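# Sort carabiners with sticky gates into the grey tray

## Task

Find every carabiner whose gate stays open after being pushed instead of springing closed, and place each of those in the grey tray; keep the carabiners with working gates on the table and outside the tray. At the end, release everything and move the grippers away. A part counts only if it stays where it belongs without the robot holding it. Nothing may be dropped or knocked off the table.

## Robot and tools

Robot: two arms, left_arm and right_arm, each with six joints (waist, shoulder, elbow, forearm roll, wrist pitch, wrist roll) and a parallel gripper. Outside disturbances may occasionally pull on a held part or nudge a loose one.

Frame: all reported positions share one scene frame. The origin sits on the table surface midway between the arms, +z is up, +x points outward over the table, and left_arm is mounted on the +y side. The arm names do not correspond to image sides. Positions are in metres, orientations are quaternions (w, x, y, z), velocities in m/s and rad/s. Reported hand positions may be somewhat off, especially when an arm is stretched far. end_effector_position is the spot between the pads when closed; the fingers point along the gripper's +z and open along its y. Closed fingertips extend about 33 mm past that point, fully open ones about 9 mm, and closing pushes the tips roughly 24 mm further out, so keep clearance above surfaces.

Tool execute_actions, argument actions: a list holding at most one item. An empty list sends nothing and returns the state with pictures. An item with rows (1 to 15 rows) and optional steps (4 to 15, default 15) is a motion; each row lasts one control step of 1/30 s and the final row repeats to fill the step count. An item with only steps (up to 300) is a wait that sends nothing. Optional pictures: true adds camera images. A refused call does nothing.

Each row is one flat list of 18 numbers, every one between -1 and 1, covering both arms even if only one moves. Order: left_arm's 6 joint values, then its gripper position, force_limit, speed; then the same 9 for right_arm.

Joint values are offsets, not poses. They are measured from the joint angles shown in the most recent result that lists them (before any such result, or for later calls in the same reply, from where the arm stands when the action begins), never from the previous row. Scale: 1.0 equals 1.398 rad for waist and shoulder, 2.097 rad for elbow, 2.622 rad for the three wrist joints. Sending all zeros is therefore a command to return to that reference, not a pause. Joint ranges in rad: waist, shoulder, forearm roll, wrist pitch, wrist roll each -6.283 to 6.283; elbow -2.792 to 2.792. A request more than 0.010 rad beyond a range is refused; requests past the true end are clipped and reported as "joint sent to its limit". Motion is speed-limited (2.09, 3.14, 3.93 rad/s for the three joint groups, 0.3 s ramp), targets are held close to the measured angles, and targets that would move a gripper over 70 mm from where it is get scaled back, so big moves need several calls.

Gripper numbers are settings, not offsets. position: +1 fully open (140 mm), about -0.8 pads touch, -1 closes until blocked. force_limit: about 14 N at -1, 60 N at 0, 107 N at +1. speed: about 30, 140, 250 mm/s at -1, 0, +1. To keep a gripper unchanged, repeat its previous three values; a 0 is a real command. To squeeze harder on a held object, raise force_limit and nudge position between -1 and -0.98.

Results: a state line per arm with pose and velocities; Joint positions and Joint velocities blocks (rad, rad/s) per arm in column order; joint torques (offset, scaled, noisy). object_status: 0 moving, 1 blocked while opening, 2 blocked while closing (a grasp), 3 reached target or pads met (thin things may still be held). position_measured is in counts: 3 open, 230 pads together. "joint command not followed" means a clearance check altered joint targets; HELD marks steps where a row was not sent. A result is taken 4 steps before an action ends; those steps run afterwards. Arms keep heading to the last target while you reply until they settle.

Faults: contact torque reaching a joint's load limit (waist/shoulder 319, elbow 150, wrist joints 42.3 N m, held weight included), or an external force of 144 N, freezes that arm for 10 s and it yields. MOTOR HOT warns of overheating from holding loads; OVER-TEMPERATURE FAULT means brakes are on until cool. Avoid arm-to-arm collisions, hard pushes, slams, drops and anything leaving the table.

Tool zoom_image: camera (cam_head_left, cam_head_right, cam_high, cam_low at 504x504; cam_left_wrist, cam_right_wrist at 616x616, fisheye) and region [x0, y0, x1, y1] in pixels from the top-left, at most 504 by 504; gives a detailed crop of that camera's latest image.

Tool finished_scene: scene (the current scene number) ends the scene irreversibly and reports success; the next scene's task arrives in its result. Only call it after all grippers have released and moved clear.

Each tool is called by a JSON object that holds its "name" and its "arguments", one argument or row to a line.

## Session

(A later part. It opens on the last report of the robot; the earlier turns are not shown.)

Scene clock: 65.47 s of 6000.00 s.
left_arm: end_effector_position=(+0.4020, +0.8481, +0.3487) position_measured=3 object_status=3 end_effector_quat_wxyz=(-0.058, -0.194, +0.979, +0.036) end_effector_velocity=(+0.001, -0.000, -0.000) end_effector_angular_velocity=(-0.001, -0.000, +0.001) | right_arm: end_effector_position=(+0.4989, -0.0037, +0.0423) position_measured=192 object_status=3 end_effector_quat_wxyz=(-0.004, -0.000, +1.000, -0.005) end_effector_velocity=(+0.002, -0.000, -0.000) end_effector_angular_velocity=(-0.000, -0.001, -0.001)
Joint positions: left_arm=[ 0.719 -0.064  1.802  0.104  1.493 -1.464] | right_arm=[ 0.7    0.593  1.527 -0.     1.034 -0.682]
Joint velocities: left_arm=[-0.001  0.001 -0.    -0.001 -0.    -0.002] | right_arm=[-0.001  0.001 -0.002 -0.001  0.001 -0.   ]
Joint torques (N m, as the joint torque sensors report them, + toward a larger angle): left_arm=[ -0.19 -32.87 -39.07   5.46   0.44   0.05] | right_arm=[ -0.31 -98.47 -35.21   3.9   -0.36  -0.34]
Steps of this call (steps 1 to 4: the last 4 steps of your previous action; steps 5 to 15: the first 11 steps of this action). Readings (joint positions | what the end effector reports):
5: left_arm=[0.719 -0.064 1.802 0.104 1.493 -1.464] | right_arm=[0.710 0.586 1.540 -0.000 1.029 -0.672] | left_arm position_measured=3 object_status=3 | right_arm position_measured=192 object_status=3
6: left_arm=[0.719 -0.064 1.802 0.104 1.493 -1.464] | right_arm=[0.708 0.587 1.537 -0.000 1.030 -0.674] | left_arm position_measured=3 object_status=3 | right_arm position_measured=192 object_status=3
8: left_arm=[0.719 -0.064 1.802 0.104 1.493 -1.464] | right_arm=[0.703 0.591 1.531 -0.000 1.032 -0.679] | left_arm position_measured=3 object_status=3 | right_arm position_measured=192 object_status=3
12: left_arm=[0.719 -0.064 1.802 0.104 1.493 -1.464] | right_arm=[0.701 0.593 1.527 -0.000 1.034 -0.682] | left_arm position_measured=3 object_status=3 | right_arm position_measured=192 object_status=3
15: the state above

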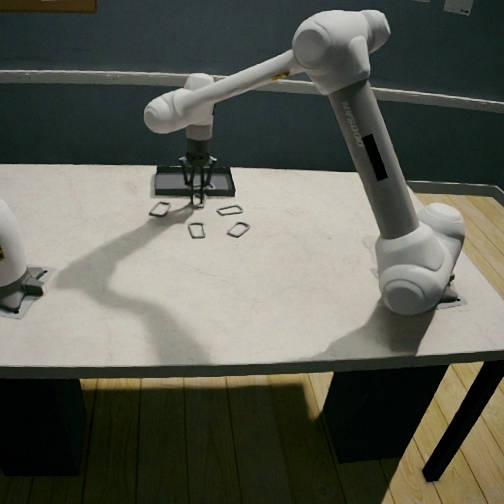

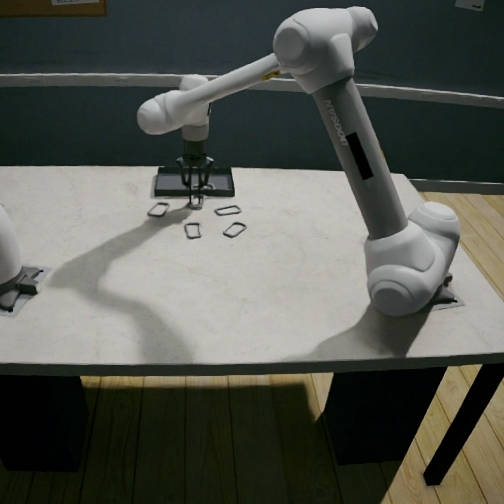

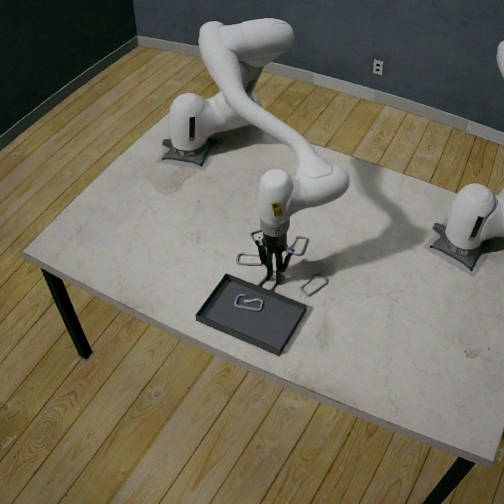

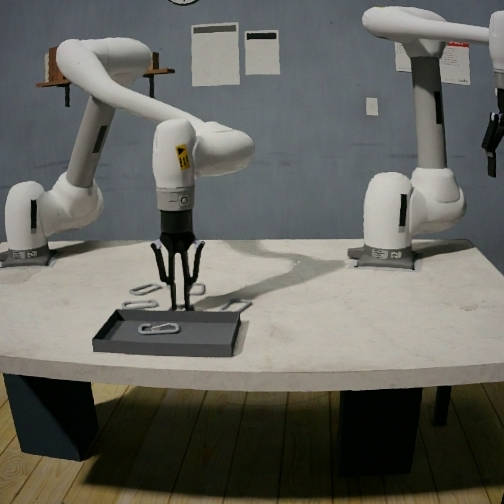

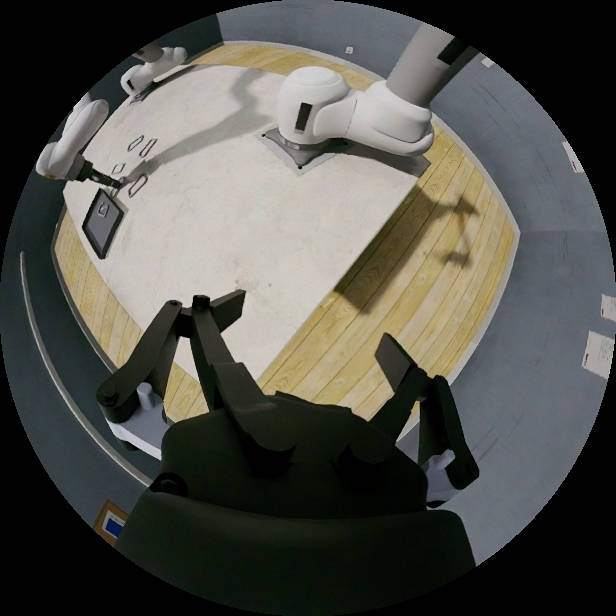

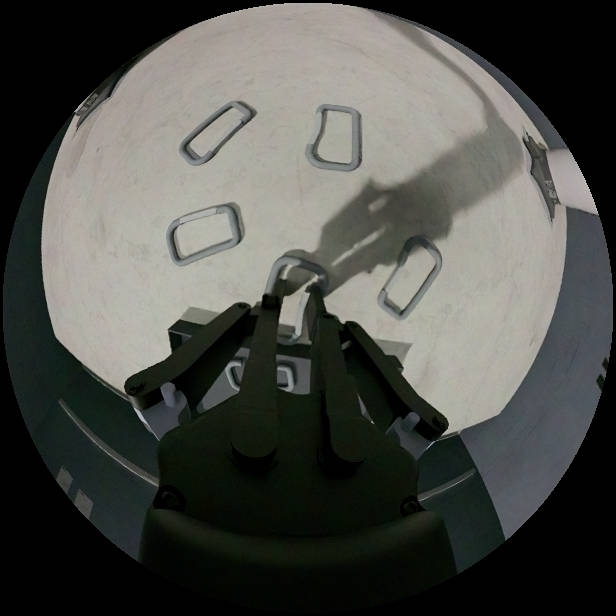

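{"name": "execute_actions", "arguments": {
  "actions": [
    {"rows":[[0,0,0,0,0,0,1,0,0,-0.0084,-0.0077,0.0086,0,-0.0028,-0.0045,-0.6,0,-0.6]],"steps":15}
  ],
  "pictures": true
}}

{"name": "zoom_image", "arguments": {
  "camera": "cam_right_wrist",
  "region": [200,180,420,400]
}}

Scene clock: 66.60 s of 6000.00 s.
left_arm: end_effector_position=(+0.4020, +0.8481, +0.3487) position_measured=3 object_status=3 end_effector_quat_wxyz=(-0.058, -0.194, +0.979, +0.036) end_effector_velocity=(-0.000, +0.000, +0.000) end_effector_angular_velocity=(-0.000, -0.000, +0.002) | right_arm: end_effector_position=(+0.5017, -0.0153, +0.0425) position_measured=205 object_status=0 end_effector_quat_wxyz=(-0.004, -0.000, +1.000, -0.005) end_effector_velocity=(+0.000, -0.001, +0.001) end_effector_angular_velocity=(+0.002, -0.001, +0.000)
Joint positions: left_arm=[ 0.719 -0.064  1.802  0.104  1.493 -1.464] | right_arm=[ 0.689  0.583  1.545 -0.     1.027 -0.694]
Joint velocities: left_arm=[ 0.001 -0.     0.    -0.     0.    -0.001] | right_arm=[-0.001 -0.004  0.003  0.    -0.002 -0.002]
Joint torques (N m, as the joint torque sensors report them, + toward a larger angle): left_arm=[ -0.38 -31.92 -38.94   5.45   0.31   0.  ] | right_arm=[  3.35 -93.94 -34.67   3.8   -0.36  -0.22]
Steps of this call (steps 1 to 4: the last 4 steps of your previous action; steps 5 to 15: the robot went on to your last target; steps 16 to 23: nothing new was sent; steps 24 to 34: the first 11 steps of this action). Readings (joint positions | what the end effector reports):
24: left_arm=[0.719 -0.064 1.802 0.104 1.493 -1.464] | right_arm=[0.700 0.593 1.527 -0.000 1.034 -0.682] | left_arm position_measured=3 object_status=3 | right_arm position_measured=192 object_status=0
25: left_arm=[0.719 -0.064 1.802 0.104 1.493 -1.464] | right_arm=[0.698 0.591 1.530 -0.000 1.033 -0.685] | left_arm position_measured=3 object_status=3 | right_arm position_measured=193 object_status=0
27: left_arm=[0.719 -0.064 1.802 0.104 1.493 -1.464] | right_arm=[0.692 0.586 1.539 -0.000 1.029 -0.690] | left_arm position_measured=3 object_status=3 | right_arm position_measured=201 object_status=0
31: left_arm=[0.719 -0.064 1.802 0.104 1.493 -1.464] | right_arm=[0.689 0.583 1.544 -0.000 1.027 -0.693] | left_arm position_measured=3 object_status=3 | right_arm position_measured=205 object_status=0
34: the state above

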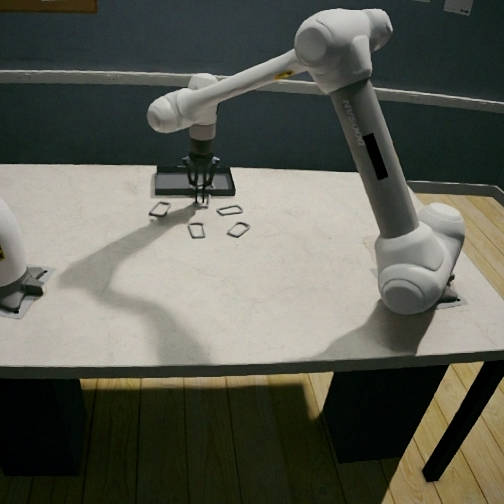

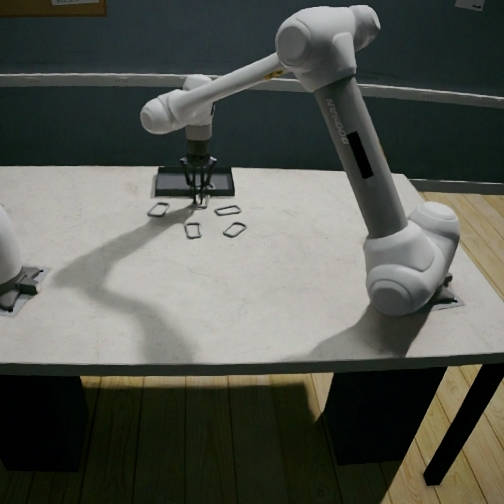

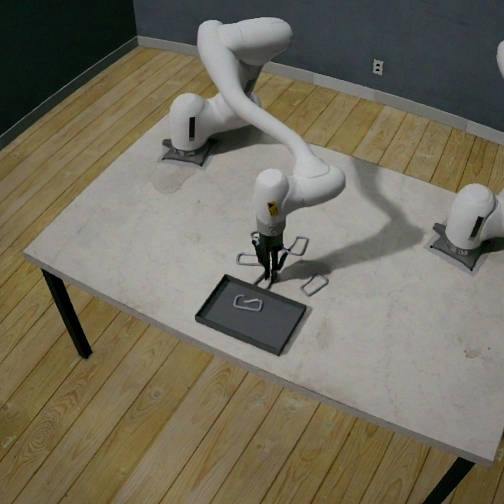

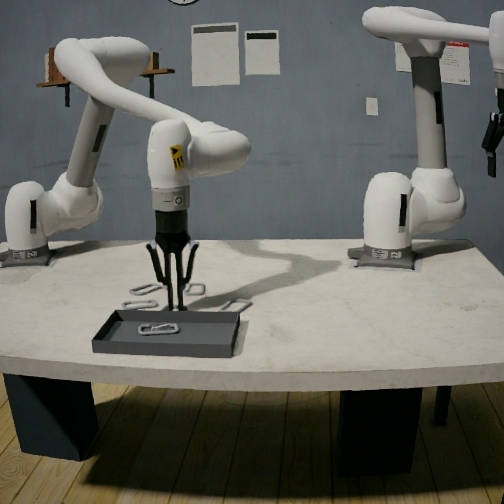

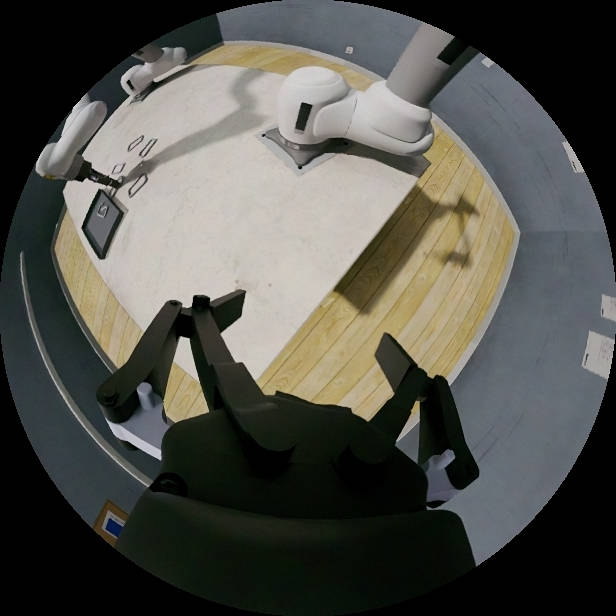

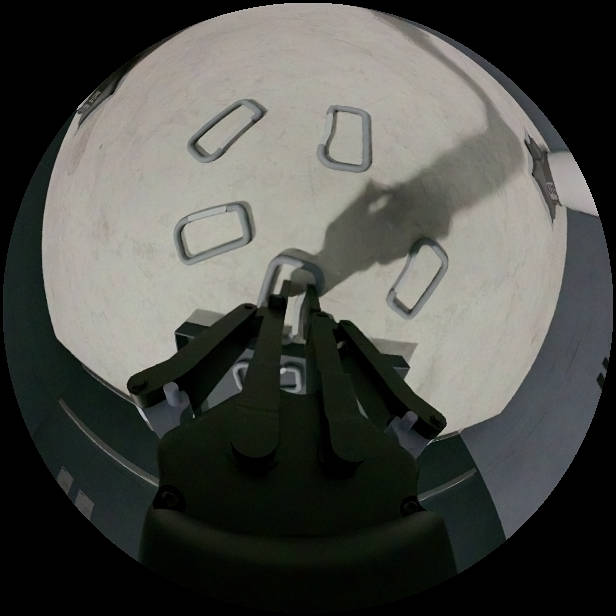

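Region (200, 180, 420, 400) of cam_right_wrist's 616x616 image, scaled by 2.291, with more detail than that image has.

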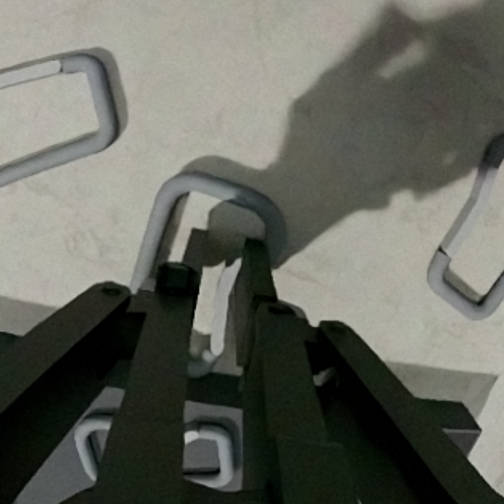

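{"name": "execute_actions", "arguments": {
  "actions": [
    {"rows":[[0,0,0,0,0,0,1,0,0,0,0.002,0.001,0,-0.002,0,0.1,1,-0.5]],"steps":15}
  ]
}}

{"name": "execute_actions", "arguments": {
  "actions": [
    {"steps":20}
  ],
  "pictures": true
}}

{"name": "zoom_image", "arguments": {
  "camera": "cam_right_wrist",
  "region": [200,180,420,400]
}}

Scene clock: 67.80 s of 6000.00 s.
left_arm: end_effector_position=(+0.4020, +0.8481, +0.3487) position_measured=3 object_status=3 end_effector_quat_wxyz=(-0.058, -0.194, +0.979, +0.036) end_effector_velocity=(-0.000, +0.001, +0.000) end_effector_angular_velocity=(-0.000, -0.001, +0.003) | right_arm: end_effector_position=(+0.5018, -0.0153, +0.0393) position_measured=174 object_status=0 end_effector_quat_wxyz=(-0.004, -0.000, +1.000, -0.005) end_effector_velocity=(-0.000, +0.000, -0.000) end_effector_angular_velocity=(+0.000, +0.000, -0.001)
Joint positions: left_arm=[ 0.719 -0.064  1.802  0.104  1.493 -1.464] | right_arm=[ 0.688  0.585  1.547 -0.     1.021 -0.694]
Joint velocities: left_arm=[ 0.002 -0.    -0.    -0.    -0.    -0.001] | right_arm=[ 0.     0.001 -0.     0.001 -0.     0.   ]
Joint torques (N m, as the joint torque sensors report them, + toward a larger angle): left_arm=[ -0.56 -32.56 -39.17   5.39   0.3   -0.04] | right_arm=[  4.16 -95.08 -34.4    3.79   0.08  -0.19]
Steps of this call (steps 1 to 4: the last 4 steps of your previous action; steps 5 to 15: the robot went on to your last target; steps 16 to 25: nothing new was sent; steps 26 to 36: the first 11 steps of this action). Readings (joint positions | what the end effector reports):
26: left_arm=[0.719 -0.064 1.802 0.104 1.493 -1.464] | right_arm=[0.688 0.582 1.545 -0.000 1.027 -0.694] | left_arm position_measured=3 object_status=3 | right_arm position_measured=205 object_status=0
27: left_arm=[0.719 -0.064 1.802 0.104 1.493 -1.464] | right_arm=[0.688 0.583 1.545 -0.000 1.025 -0.694] | left_arm position_measured=3 object_status=3 | right_arm position_measured=203 object_status=0
29: left_arm=[0.719 -0.064 1.802 0.104 1.493 -1.464] | right_arm=[0.688 0.584 1.546 -0.000 1.023 -0.694] | left_arm position_measured=3 object_status=3 | right_arm position_measured=194 object_status=0
33: left_arm=[0.719 -0.064 1.802 0.104 1.493 -1.464] | right_arm=[0.688 0.585 1.547 -0.000 1.022 -0.694] | left_arm position_measured=3 object_status=3 | right_arm position_measured=176 object_status=0
36: the state above

Scene clock: 68.47 s of 6000.00 s.
left_arm: end_effector_position=(+0.4020, +0.8481, +0.3487) position_measured=3 object_status=3 end_effector_quat_wxyz=(-0.058, -0.194, +0.979, +0.036) end_effector_velocity=(+0.000, -0.000, -0.000) end_effector_angular_velocity=(-0.001, +0.000, -0.000) | right_arm: end_effector_position=(+0.5018, -0.0152, +0.0392) position_measured=174 object_status=1 end_effector_quat_wxyz=(-0.004, -0.000, +1.000, -0.005) end_effector_velocity=(+0.000, +0.000, +0.001) end_effector_angular_velocity=(+0.001, -0.001, -0.000)
Joint positions: left_arm=[ 0.719 -0.064  1.802  0.104  1.493 -1.464] | right_arm=[ 0.688  0.585  1.547 -0.     1.021 -0.694]
Joint velocities: left_arm=[-0.     0.001  0.    -0.    -0.    -0.   ] | right_arm=[ 0.    -0.001 -0.     0.     0.     0.   ]
Joint torques (N m, as the joint torque sensors report them, + toward a larger angle): left_arm=[ -0.1  -32.41 -38.9    5.46   0.36   0.  ] | right_arm=[  4.81 -93.53 -33.94   3.91  -0.24  -0.26]
Kept back: nothing.
Steps of this call (steps 1 to 4: the last 4 steps of your previous action; steps 5 to 15: the robot went on to your last target; steps 16 to 20: nothing new was sent). Readings (joint positions | what the end effector reports):
1: left_arm=[0.719 -0.064 1.802 0.104 1.493 -1.464] | right_arm=[0.688 0.585 1.547 -0.000 1.021 -0.694] | left_arm position_measured=3 object_status=3 | right_arm position_measured=174 object_status=0
2: left_arm=[0.719 -0.064 1.802 0.104 1.493 -1.464] | right_arm=[0.688 0.585 1.547 -0.000 1.021 -0.694] | left_arm position_measured=3 object_status=3 | right_arm position_measured=174 object_status=0
4: left_arm=[0.719 -0.064 1.802 0.104 1.493 -1.464] | right_arm=[0.688 0.585 1.547 -0.000 1.021 -0.694] | left_arm position_measured=3 object_status=3 | right_arm position_measured=174 object_status=1
8: left_arm=[0.719 -0.064 1.802 0.104 1.493 -1.464] | right_arm=[0.688 0.585 1.547 -0.000 1.021 -0.694] | left_arm position_measured=3 object_status=3 | right_arm position_measured=174 object_status=1
20: the state above
All arms were judged still, so your last target was given up. Only a new action makes them travel on or press farther. Fingers that are still opening or closing keep moving.

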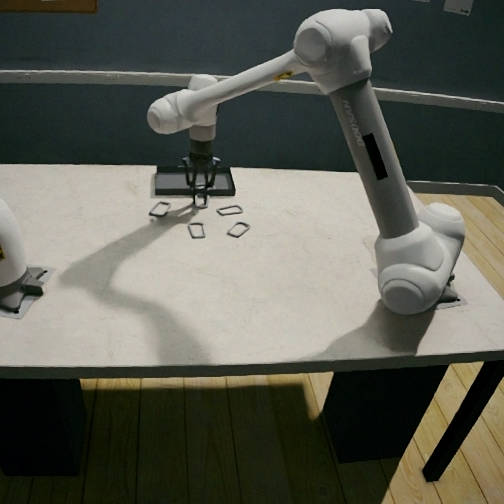

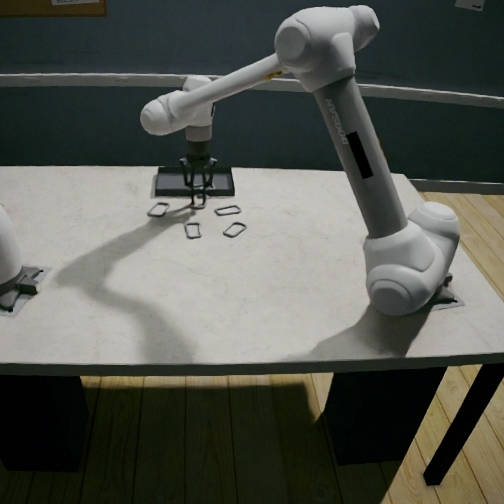

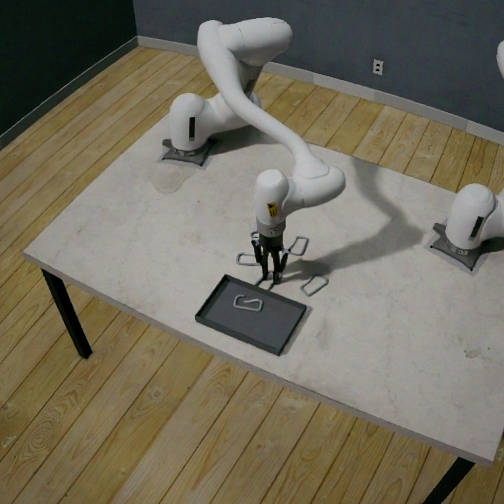

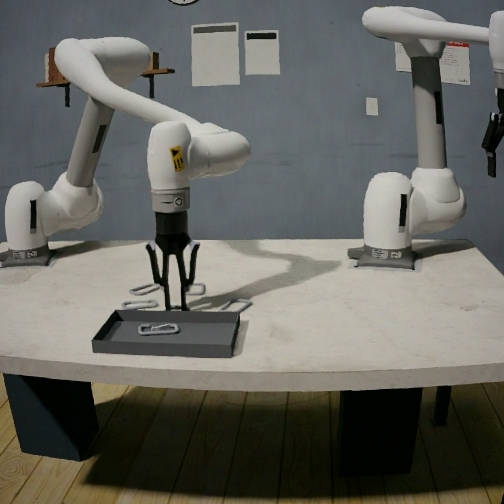

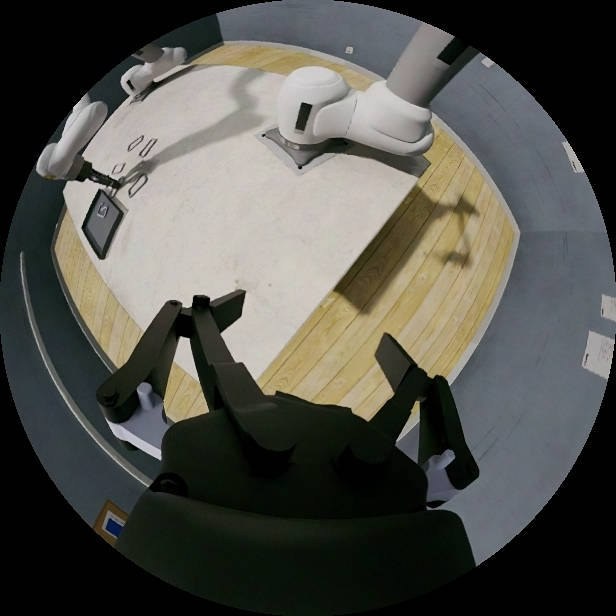

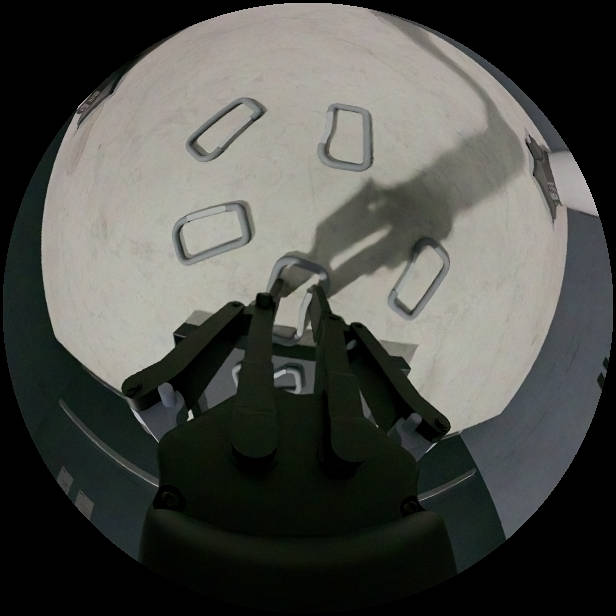

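Region (200, 180, 420, 400) of cam_right_wrist's 616x616 image, scaled by 2.291, with more detail than that image has.

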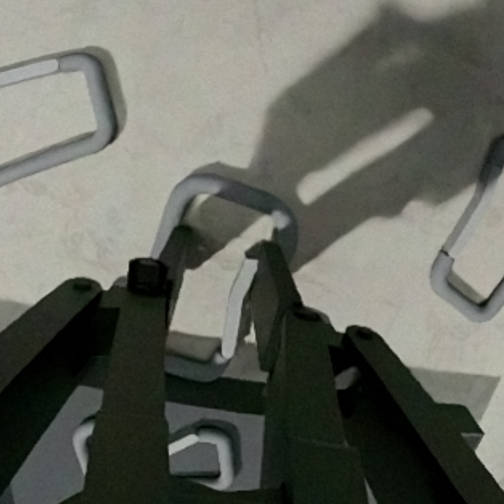

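{"name": "execute_actions", "arguments": {
  "actions": [
    {"rows":[[0,0,0,0,0,0,1,0,0,0,0,0,0,0,0,-0.52,0,-0.3],[0,0,0,0,0,0,1,0,0,0,0,0,0,0,0,-0.52,0,-0.3],[0,0,0,0,0,0,1,0,0,0,0,0,0,0,0,-0.52,0,-0.3],[0,0,0,0,0,0,1,0,0,0,0,0,0,0,0,-0.52,0,-0.3],[0,0,0,0,0,0,1,0,0,0.005,-0.019,-0.003,0,0.0125,0,-0.52,0,-0.3]],"steps":15}
  ]
}}

{"name": "execute_actions", "arguments": {
  "actions": [
    {"rows":[[0,0,0,0,0,0,1,0,0,0,0,0,0,0,-0.61,-0.52,0,-0.3]],"steps":15}
  ]
}}

{"name": "execute_actions", "arguments": {
  "actions": [
    {"steps":12}
  ]
}}

Scene clock: 69.93 s of 6000.00 s.
left_arm: end_effector_position=(+0.4020, +0.8481, +0.3487) position_measured=3 object_status=3 end_effector_quat_wxyz=(-0.058, -0.194, +0.979, +0.036) end_effector_velocity=(+0.000, +0.000, -0.001) end_effector_angular_velocity=(-0.001, +0.001, +0.001) | right_arm: end_effector_position=(+0.4950, -0.0151, +0.0619) position_measured=195 object_status=0 end_effector_quat_wxyz=(-0.004, -0.003, +1.000, -0.005) end_effector_velocity=(-0.008, -0.001, +0.023) end_effector_angular_velocity=(-0.003, +0.003, +0.007)
Joint positions: left_arm=[ 0.719 -0.064  1.802  0.104  1.493 -1.464] | right_arm=[ 0.695  0.561  1.541 -0.     1.052 -0.694]
Joint velocities: left_arm=[ 0.001  0.001 -0.    -0.    -0.     0.   ] | right_arm=[ 0.007 -0.025 -0.006  0.     0.035 -0.001]
Joint torques (N m, as the joint torque sensors report them, + toward a larger angle): left_arm=[ -0.55 -32.71 -38.93   5.5    0.33  -0.01] | right_arm=[  5.12 -88.   -33.03   3.67   0.12  -0.52]
Steps of this call (steps 1 to 33: nothing new was sent; steps 34 to 44: the first 11 steps of this action). Readings (joint positions | what the end effector reports):
34: left_arm=[0.719 -0.064 1.802 0.104 1.493 -1.464] | right_arm=[0.689 0.585 1.547 -0.000 1.021 -0.694] | left_arm position_measured=3 object_status=3 | right_arm position_measured=174 object_status=0
35: left_arm=[0.719 -0.064 1.802 0.104 1.493 -1.464] | right_arm=[0.689 0.585 1.547 -0.000 1.021 -0.694] | left_arm position_measured=3 object_status=3 | right_arm position_measured=174 object_status=0
37: left_arm=[0.719 -0.064 1.802 0.104 1.493 -1.464] | right_arm=[0.689 0.585 1.547 -0.000 1.021 -0.694] | left_arm position_measured=3 object_status=3 | right_arm position_measured=187 object_status=0
41: left_arm=[0.719 -0.064 1.802 0.104 1.493 -1.464] | right_arm=[0.693 0.568 1.543 -0.000 1.042 -0.694] | left_arm position_measured=3 object_status=3 | right_arm position_measured=195 object_status=0
44: the state above

Scene clock: 70.43 s of 6000.00 s.
left_arm: end_effector_position=(+0.4020, +0.8481, +0.3487) position_measured=3 object_status=3 end_effector_quat_wxyz=(-0.058, -0.194, +0.979, +0.036) end_effector_velocity=(-0.000, +0.001, -0.000) end_effector_angular_velocity=(-0.000, +0.001, -0.001) | right_arm: end_effector_position=(+0.4946, -0.0152, +0.0636) position_measured=195 object_status=3 end_effector_quat_wxyz=(-0.005, -0.341, +0.940, -0.003) end_effector_velocity=(+0.000, -0.000, +0.001) end_effector_angular_velocity=(+0.026, +0.031, +3.364)
Joint positions: left_arm=[ 0.719 -0.064  1.802  0.104  1.493 -1.464] | right_arm=[ 0.695  0.559  1.541 -0.     1.054 -1.383]
Joint velocities: left_arm=[ 0.001  0.001 -0.     0.001  0.     0.002] | right_arm=[-0.    -0.001  0.     0.    -0.    -3.365]
Joint torques (N m, as the joint torque sensors report them, + toward a larger angle): left_arm=[ -0.28 -32.11 -38.93   5.5    0.4    0.05] | right_arm=[  2.54 -92.28 -34.79   3.85  -0.15  -0.23]
Steps of this call (steps 1 to 4: the last 4 steps of your previous action; steps 5 to 15: the first 11 steps of this action, its rows measured from where the robot was after step 4). Readings (joint positions | what the end effector reports):
4: left_arm=[0.719 -0.064 1.802 0.104 1.493 -1.464] | right_arm=[0.695 0.559 1.541 -0.000 1.054 -0.694] | left_arm position_measured=3 object_status=3 | right_arm position_measured=195 object_status=3
5: left_arm=[0.719 -0.064 1.802 0.104 1.493 -1.464] | right_arm=[0.695 0.559 1.541 -0.000 1.054 -0.694] | left_arm position_measured=3 object_status=3 | right_arm position_measured=195 object_status=3
6: left_arm=[0.719 -0.064 1.802 0.104 1.493 -1.464] | right_arm=[0.695 0.559 1.541 -0.000 1.054 -0.700] | left_arm position_measured=3 object_status=3 | right_arm position_measured=195 object_status=3
8: left_arm=[0.719 -0.064 1.802 0.104 1.493 -1.464] | right_arm=[0.695 0.559 1.541 -0.000 1.054 -0.757] | left_arm position_measured=3 object_status=3 | right_arm position_measured=195 object_status=3
12: left_arm=[0.719 -0.064 1.802 0.104 1.493 -1.464] | right_arm=[0.695 0.559 1.541 -0.000 1.054 -1.042] | left_arm position_measured=3 object_status=3 | right_arm position_measured=195 object_status=3
15: the state above

Scene clock: 70.83 s of 6000.00 s.
left_arm: end_effector_position=(+0.4020, +0.8481, +0.3487) position_measured=3 object_status=3 end_effector_quat_wxyz=(-0.058, -0.194, +0.979, +0.036) end_effector_velocity=(-0.000, +0.000, -0.000) end_effector_angular_velocity=(-0.000, +0.001, -0.002) | right_arm: end_effector_position=(+0.4946, -0.0151, +0.0636) position_measured=195 object_status=3 end_effector_quat_wxyz=(-0.006, -0.717, +0.697, -0.001) end_effector_velocity=(-0.000, +0.000, -0.000) end_effector_angular_velocity=(+0.001, +0.003, +0.219)
Joint positions: left_arm=[ 0.719 -0.064  1.802  0.104  1.493 -1.464] | right_arm=[ 0.695  0.559  1.541 -0.     1.054 -2.287]
Joint velocities: left_arm=[-0.     0.     0.     0.001  0.     0.002] | right_arm=[ 0.     0.     0.     0.     0.    -0.219]
Joint torques (N m, as the joint torque sensors report them, + toward a larger angle): left_arm=[ -0.15 -32.32 -39.27   5.42   0.46   0.03] | right_arm=[  2.13 -95.22 -34.75   4.01  -0.09  -0.19]
Kept back: nothing.
Steps of this call (steps 1 to 4: the last 4 steps of your previous action; steps 5 to 12: the robot went on to your last target). Readings (joint positions | what the end effector reports):
1: left_arm=[0.719 -0.064 1.802 0.104 1.493 -1.464] | right_arm=[0.695 0.559 1.541 -0.000 1.054 -1.496] | left_arm position_measured=3 object_status=3 | right_arm position_measured=195 object_status=3
2: left_arm=[0.719 -0.064 1.802 0.104 1.493 -1.464] | right_arm=[0.695 0.559 1.541 -0.000 1.054 -1.608] | left_arm position_measured=3 object_status=3 | right_arm position_measured=195 object_status=3
4: left_arm=[0.719 -0.064 1.802 0.104 1.493 -1.464] | right_arm=[0.695 0.559 1.541 -0.000 1.054 -1.824] | left_arm position_measured=3 object_status=3 | right_arm position_measured=195 object_status=3
8: left_arm=[0.719 -0.064 1.802 0.104 1.493 -1.464] | right_arm=[0.695 0.559 1.541 -0.000 1.054 -2.154] | left_arm position_measured=3 object_status=3 | right_arm position_measured=195 object_status=3
12: the state above

{"name": "execute_actions", "arguments": {
  "actions": [
    {"rows":[[0,0,0,0,0,0,1,0,0,0,0.0125,0.007,0,-0.0123,0,-0.52,0,-0.3]],"steps":15}
  ],
  "pictures": true
}}

{"name": "zoom_image", "arguments": {
  "camera": "cam_right_wrist",
  "region": [140,150,420,400]
}}

Scene clock: 71.30 s of 6000.00 s.
left_arm: end_effector_position=(+0.4020, +0.8481, +0.3487) position_measured=3 object_status=3 end_effector_quat_wxyz=(-0.058, -0.194, +0.979, +0.036) end_effector_velocity=(-0.001, +0.000, +0.000) end_effector_angular_velocity=(+0.000, -0.000, +0.003) | right_arm: end_effector_position=(+0.4945, -0.0152, +0.0427) position_measured=195 object_status=3 end_effector_quat_wxyz=(-0.006, -0.717, +0.697, -0.001) end_effector_velocity=(-0.000, -0.001, -0.004) end_effector_angular_velocity=(-0.001, +0.000, -0.000)
Joint positions: left_arm=[ 0.719 -0.064  1.802  0.104  1.493 -1.464] | right_arm=[ 0.695  0.576  1.555 -0.     1.022 -2.287]
Joint velocities: left_arm=[ 0.001 -0.     0.     0.     0.    -0.001] | right_arm=[-0.     0.004  0.003 -0.001 -0.005  0.001]
Joint torques (N m, as the joint torque sensors report them, + toward a larger angle): left_arm=[ -0.39 -31.83 -39.     5.36   0.39   0.12] | right_arm=[  1.6  -93.59 -33.5    3.91  -0.32  -0.44]
Steps of this call (steps 1 to 3: the robot went on to your last target; steps 4 to 14: the first 11 steps of this action). Readings (joint positions | what the end effector reports):
4: left_arm=[0.719 -0.064 1.802 0.104 1.493 -1.464] | right_arm=[0.695 0.559 1.541 -0.000 1.054 -2.292] | left_arm position_measured=3 object_status=3 | right_arm position_measured=195 object_status=3
5: left_arm=[0.719 -0.064 1.802 0.104 1.493 -1.464] | right_arm=[0.695 0.562 1.543 0.000 1.048 -2.292] | left_arm position_measured=3 object_status=3 | right_arm position_measured=195 object_status=3
7: left_arm=[0.719 -0.064 1.802 0.104 1.493 -1.464] | right_arm=[0.695 0.571 1.551 0.000 1.032 -2.289] | left_arm position_measured=3 object_status=3 | right_arm position_measured=195 object_status=3
11: left_arm=[0.719 -0.064 1.802 0.104 1.493 -1.464] | right_arm=[0.695 0.576 1.555 -0.000 1.023 -2.287] | left_arm position_measured=3 object_status=3 | right_arm position_measured=195 object_status=3
14: the state above

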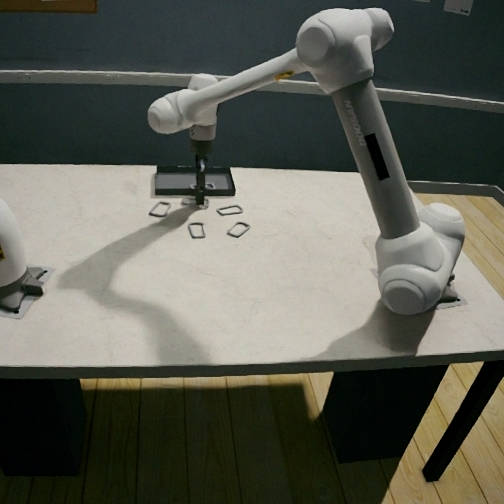

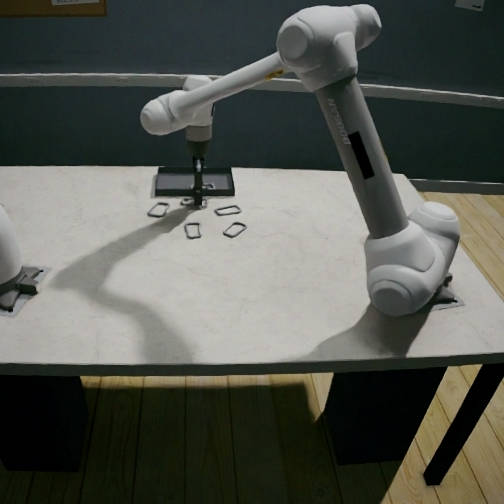

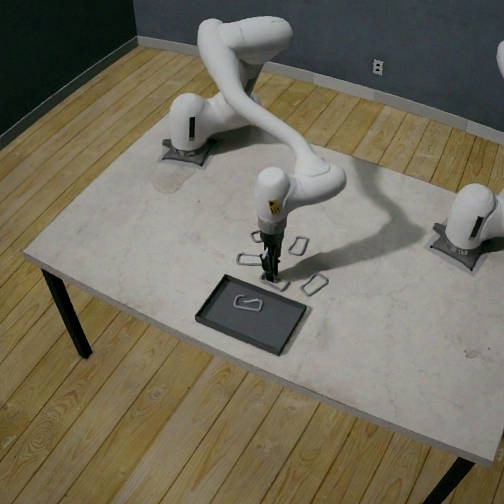

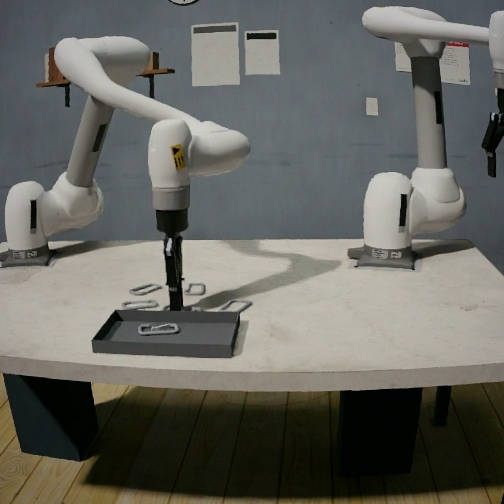

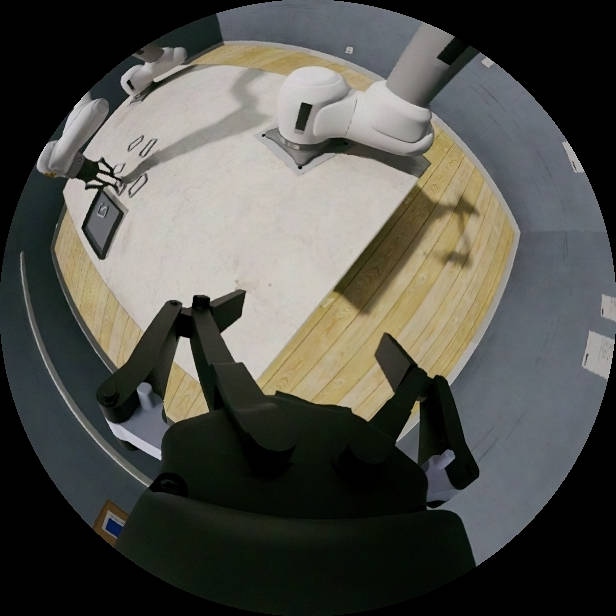

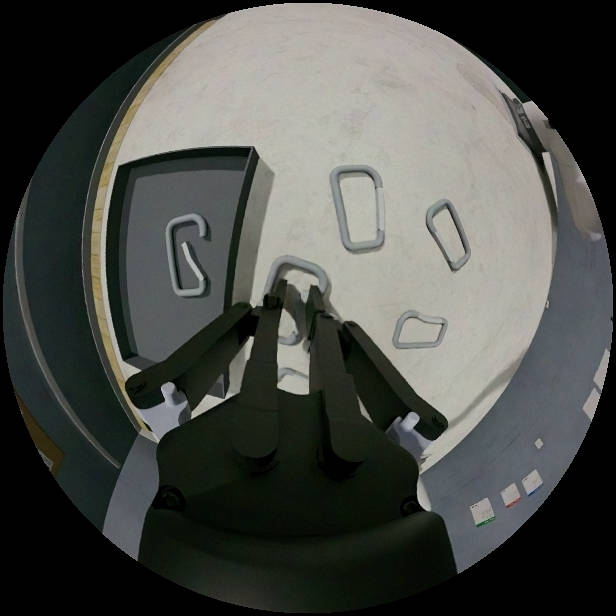

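Region (140, 150, 420, 400) of cam_right_wrist's 616x616 image, scaled by 1.800, with more detail than that image has; it fills the top 450 rows of this view, and the rest is white.

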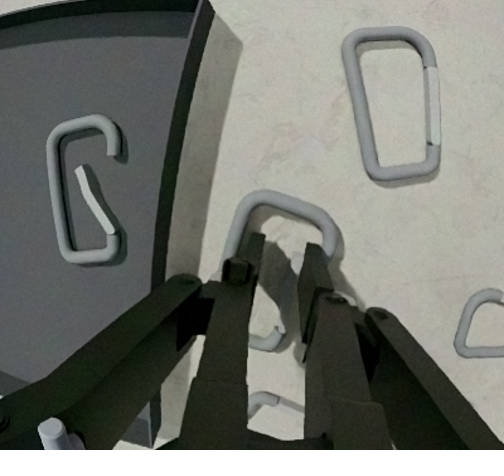

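{"name": "execute_actions", "arguments": {
  "actions": [
    {"rows":[[0,0,0,0,0,0,1,0,0,-0.0292,0.0059,-0.0067,0,0.0022,-0.0156,-0.6,0,-0.3]],"steps":15}
  ],
  "pictures": true
}}

{"name": "zoom_image", "arguments": {
  "camera": "cam_right_wrist",
  "region": [140,150,420,400]
}}

Scene clock: 72.73 s of 6000.00 s.
left_arm: end_effector_position=(+0.4020, +0.8481, +0.3487) position_measured=3 object_status=3 end_effector_quat_wxyz=(-0.058, -0.194, +0.979, +0.036) end_effector_velocity=(-0.000, -0.000, +0.001) end_effector_angular_velocity=(+0.001, -0.001, -0.000) | right_arm: end_effector_position=(+0.5241, -0.0308, +0.0426) position_measured=205 object_status=0 end_effector_quat_wxyz=(-0.006, -0.717, +0.697, -0.000) end_effector_velocity=(+0.005, -0.002, +0.001) end_effector_angular_velocity=(+0.001, -0.001, +0.000)
Joint positions: left_arm=[ 0.719 -0.064  1.802  0.104  1.493 -1.464] | right_arm=[ 0.655  0.584  1.541 -0.     1.028 -2.327]
Joint velocities: left_arm=[-0.001 -0.001 -0.     0.001 -0.    -0.001] | right_arm=[-0.006  0.    -0.003  0.     0.001 -0.007]
Joint torques (N m, as the joint torque sensors report them, + toward a larger angle): left_arm=[  0.13 -32.58 -38.9    5.43   0.38   0.02] | right_arm=[  3.09 -93.48 -33.66   3.8   -0.27  -0.49]
Steps of this call (steps 1 to 4: the last 4 steps of your previous action; steps 5 to 15: the robot went on to your last target; steps 16 to 32: nothing new was sent; steps 33 to 43: the first 11 steps of this action). Readings (joint positions | what the end effector reports):
33: left_arm=[0.719 -0.064 1.802 0.104 1.493 -1.464] | right_arm=[0.695 0.576 1.555 -0.000 1.022 -2.287] | left_arm position_measured=3 object_status=3 | right_arm position_measured=195 object_status=0
34: left_arm=[0.719 -0.064 1.802 0.104 1.493 -1.464] | right_arm=[0.692 0.577 1.554 -0.000 1.022 -2.290] | left_arm position_measured=3 object_status=3 | right_arm position_measured=197 object_status=0
36: left_arm=[0.719 -0.064 1.802 0.104 1.493 -1.464] | right_arm=[0.672 0.581 1.547 -0.000 1.025 -2.310] | left_arm position_measured=3 object_status=3 | right_arm position_measured=205 object_status=0
40: left_arm=[0.719 -0.064 1.802 0.104 1.493 -1.464] | right_arm=[0.657 0.584 1.542 -0.000 1.027 -2.326] | left_arm position_measured=3 object_status=3 | right_arm position_measured=205 object_status=0
43: the state above

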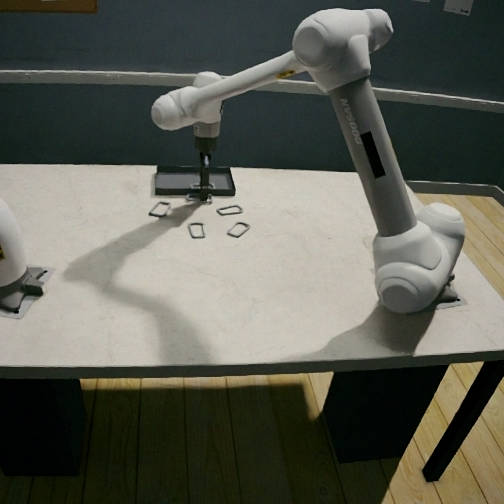

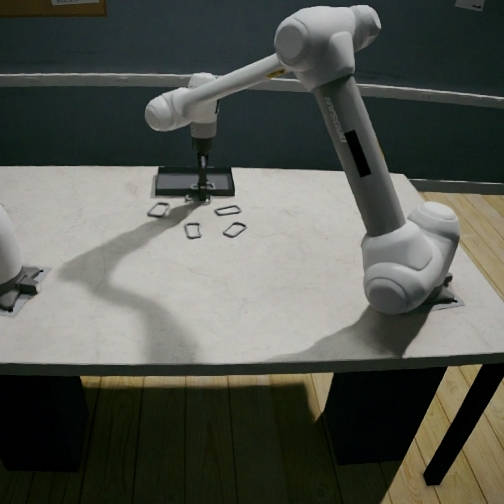

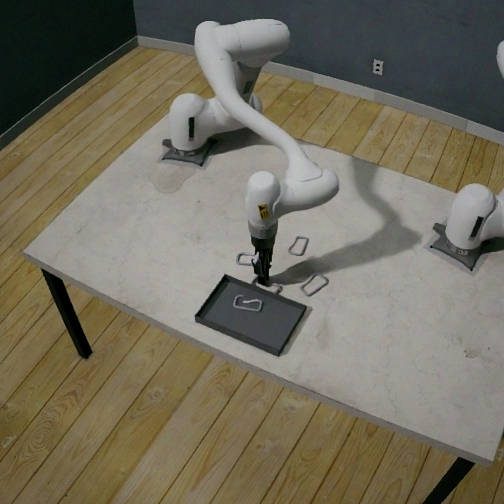

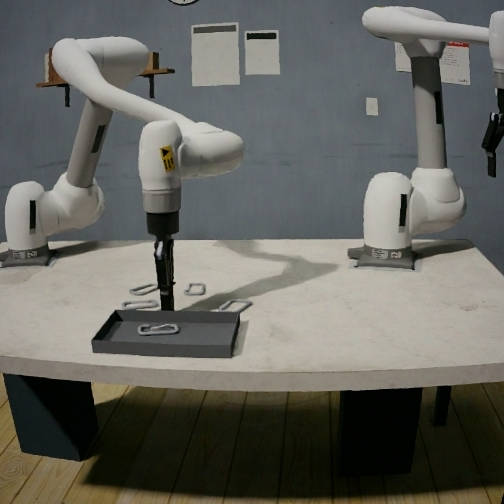

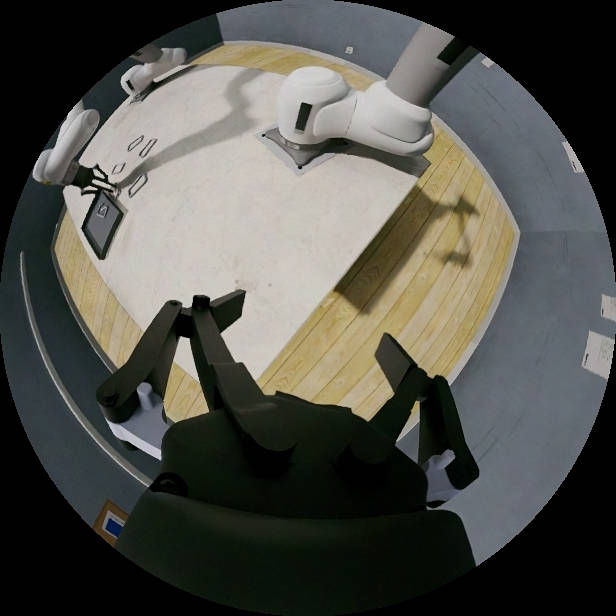

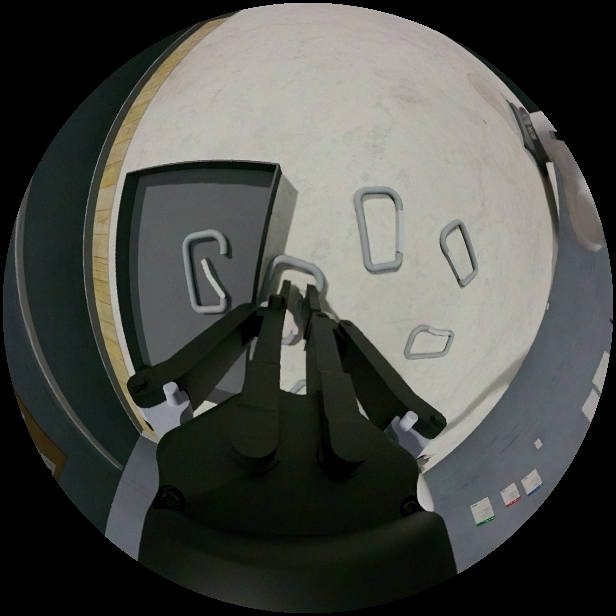

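Region (140, 150, 420, 400) of cam_right_wrist's 616x616 image, scaled by 1.800, with more detail than that image has; it fills the top 450 rows of this view, and the rest is white.

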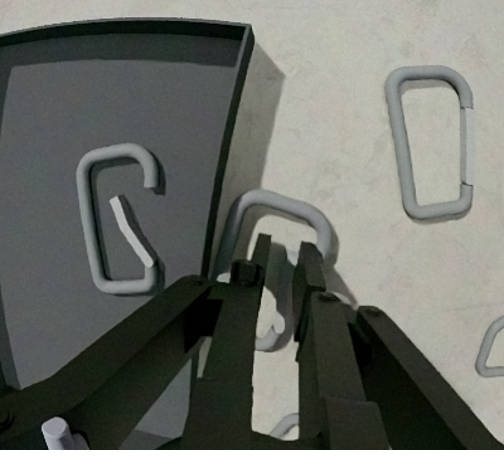

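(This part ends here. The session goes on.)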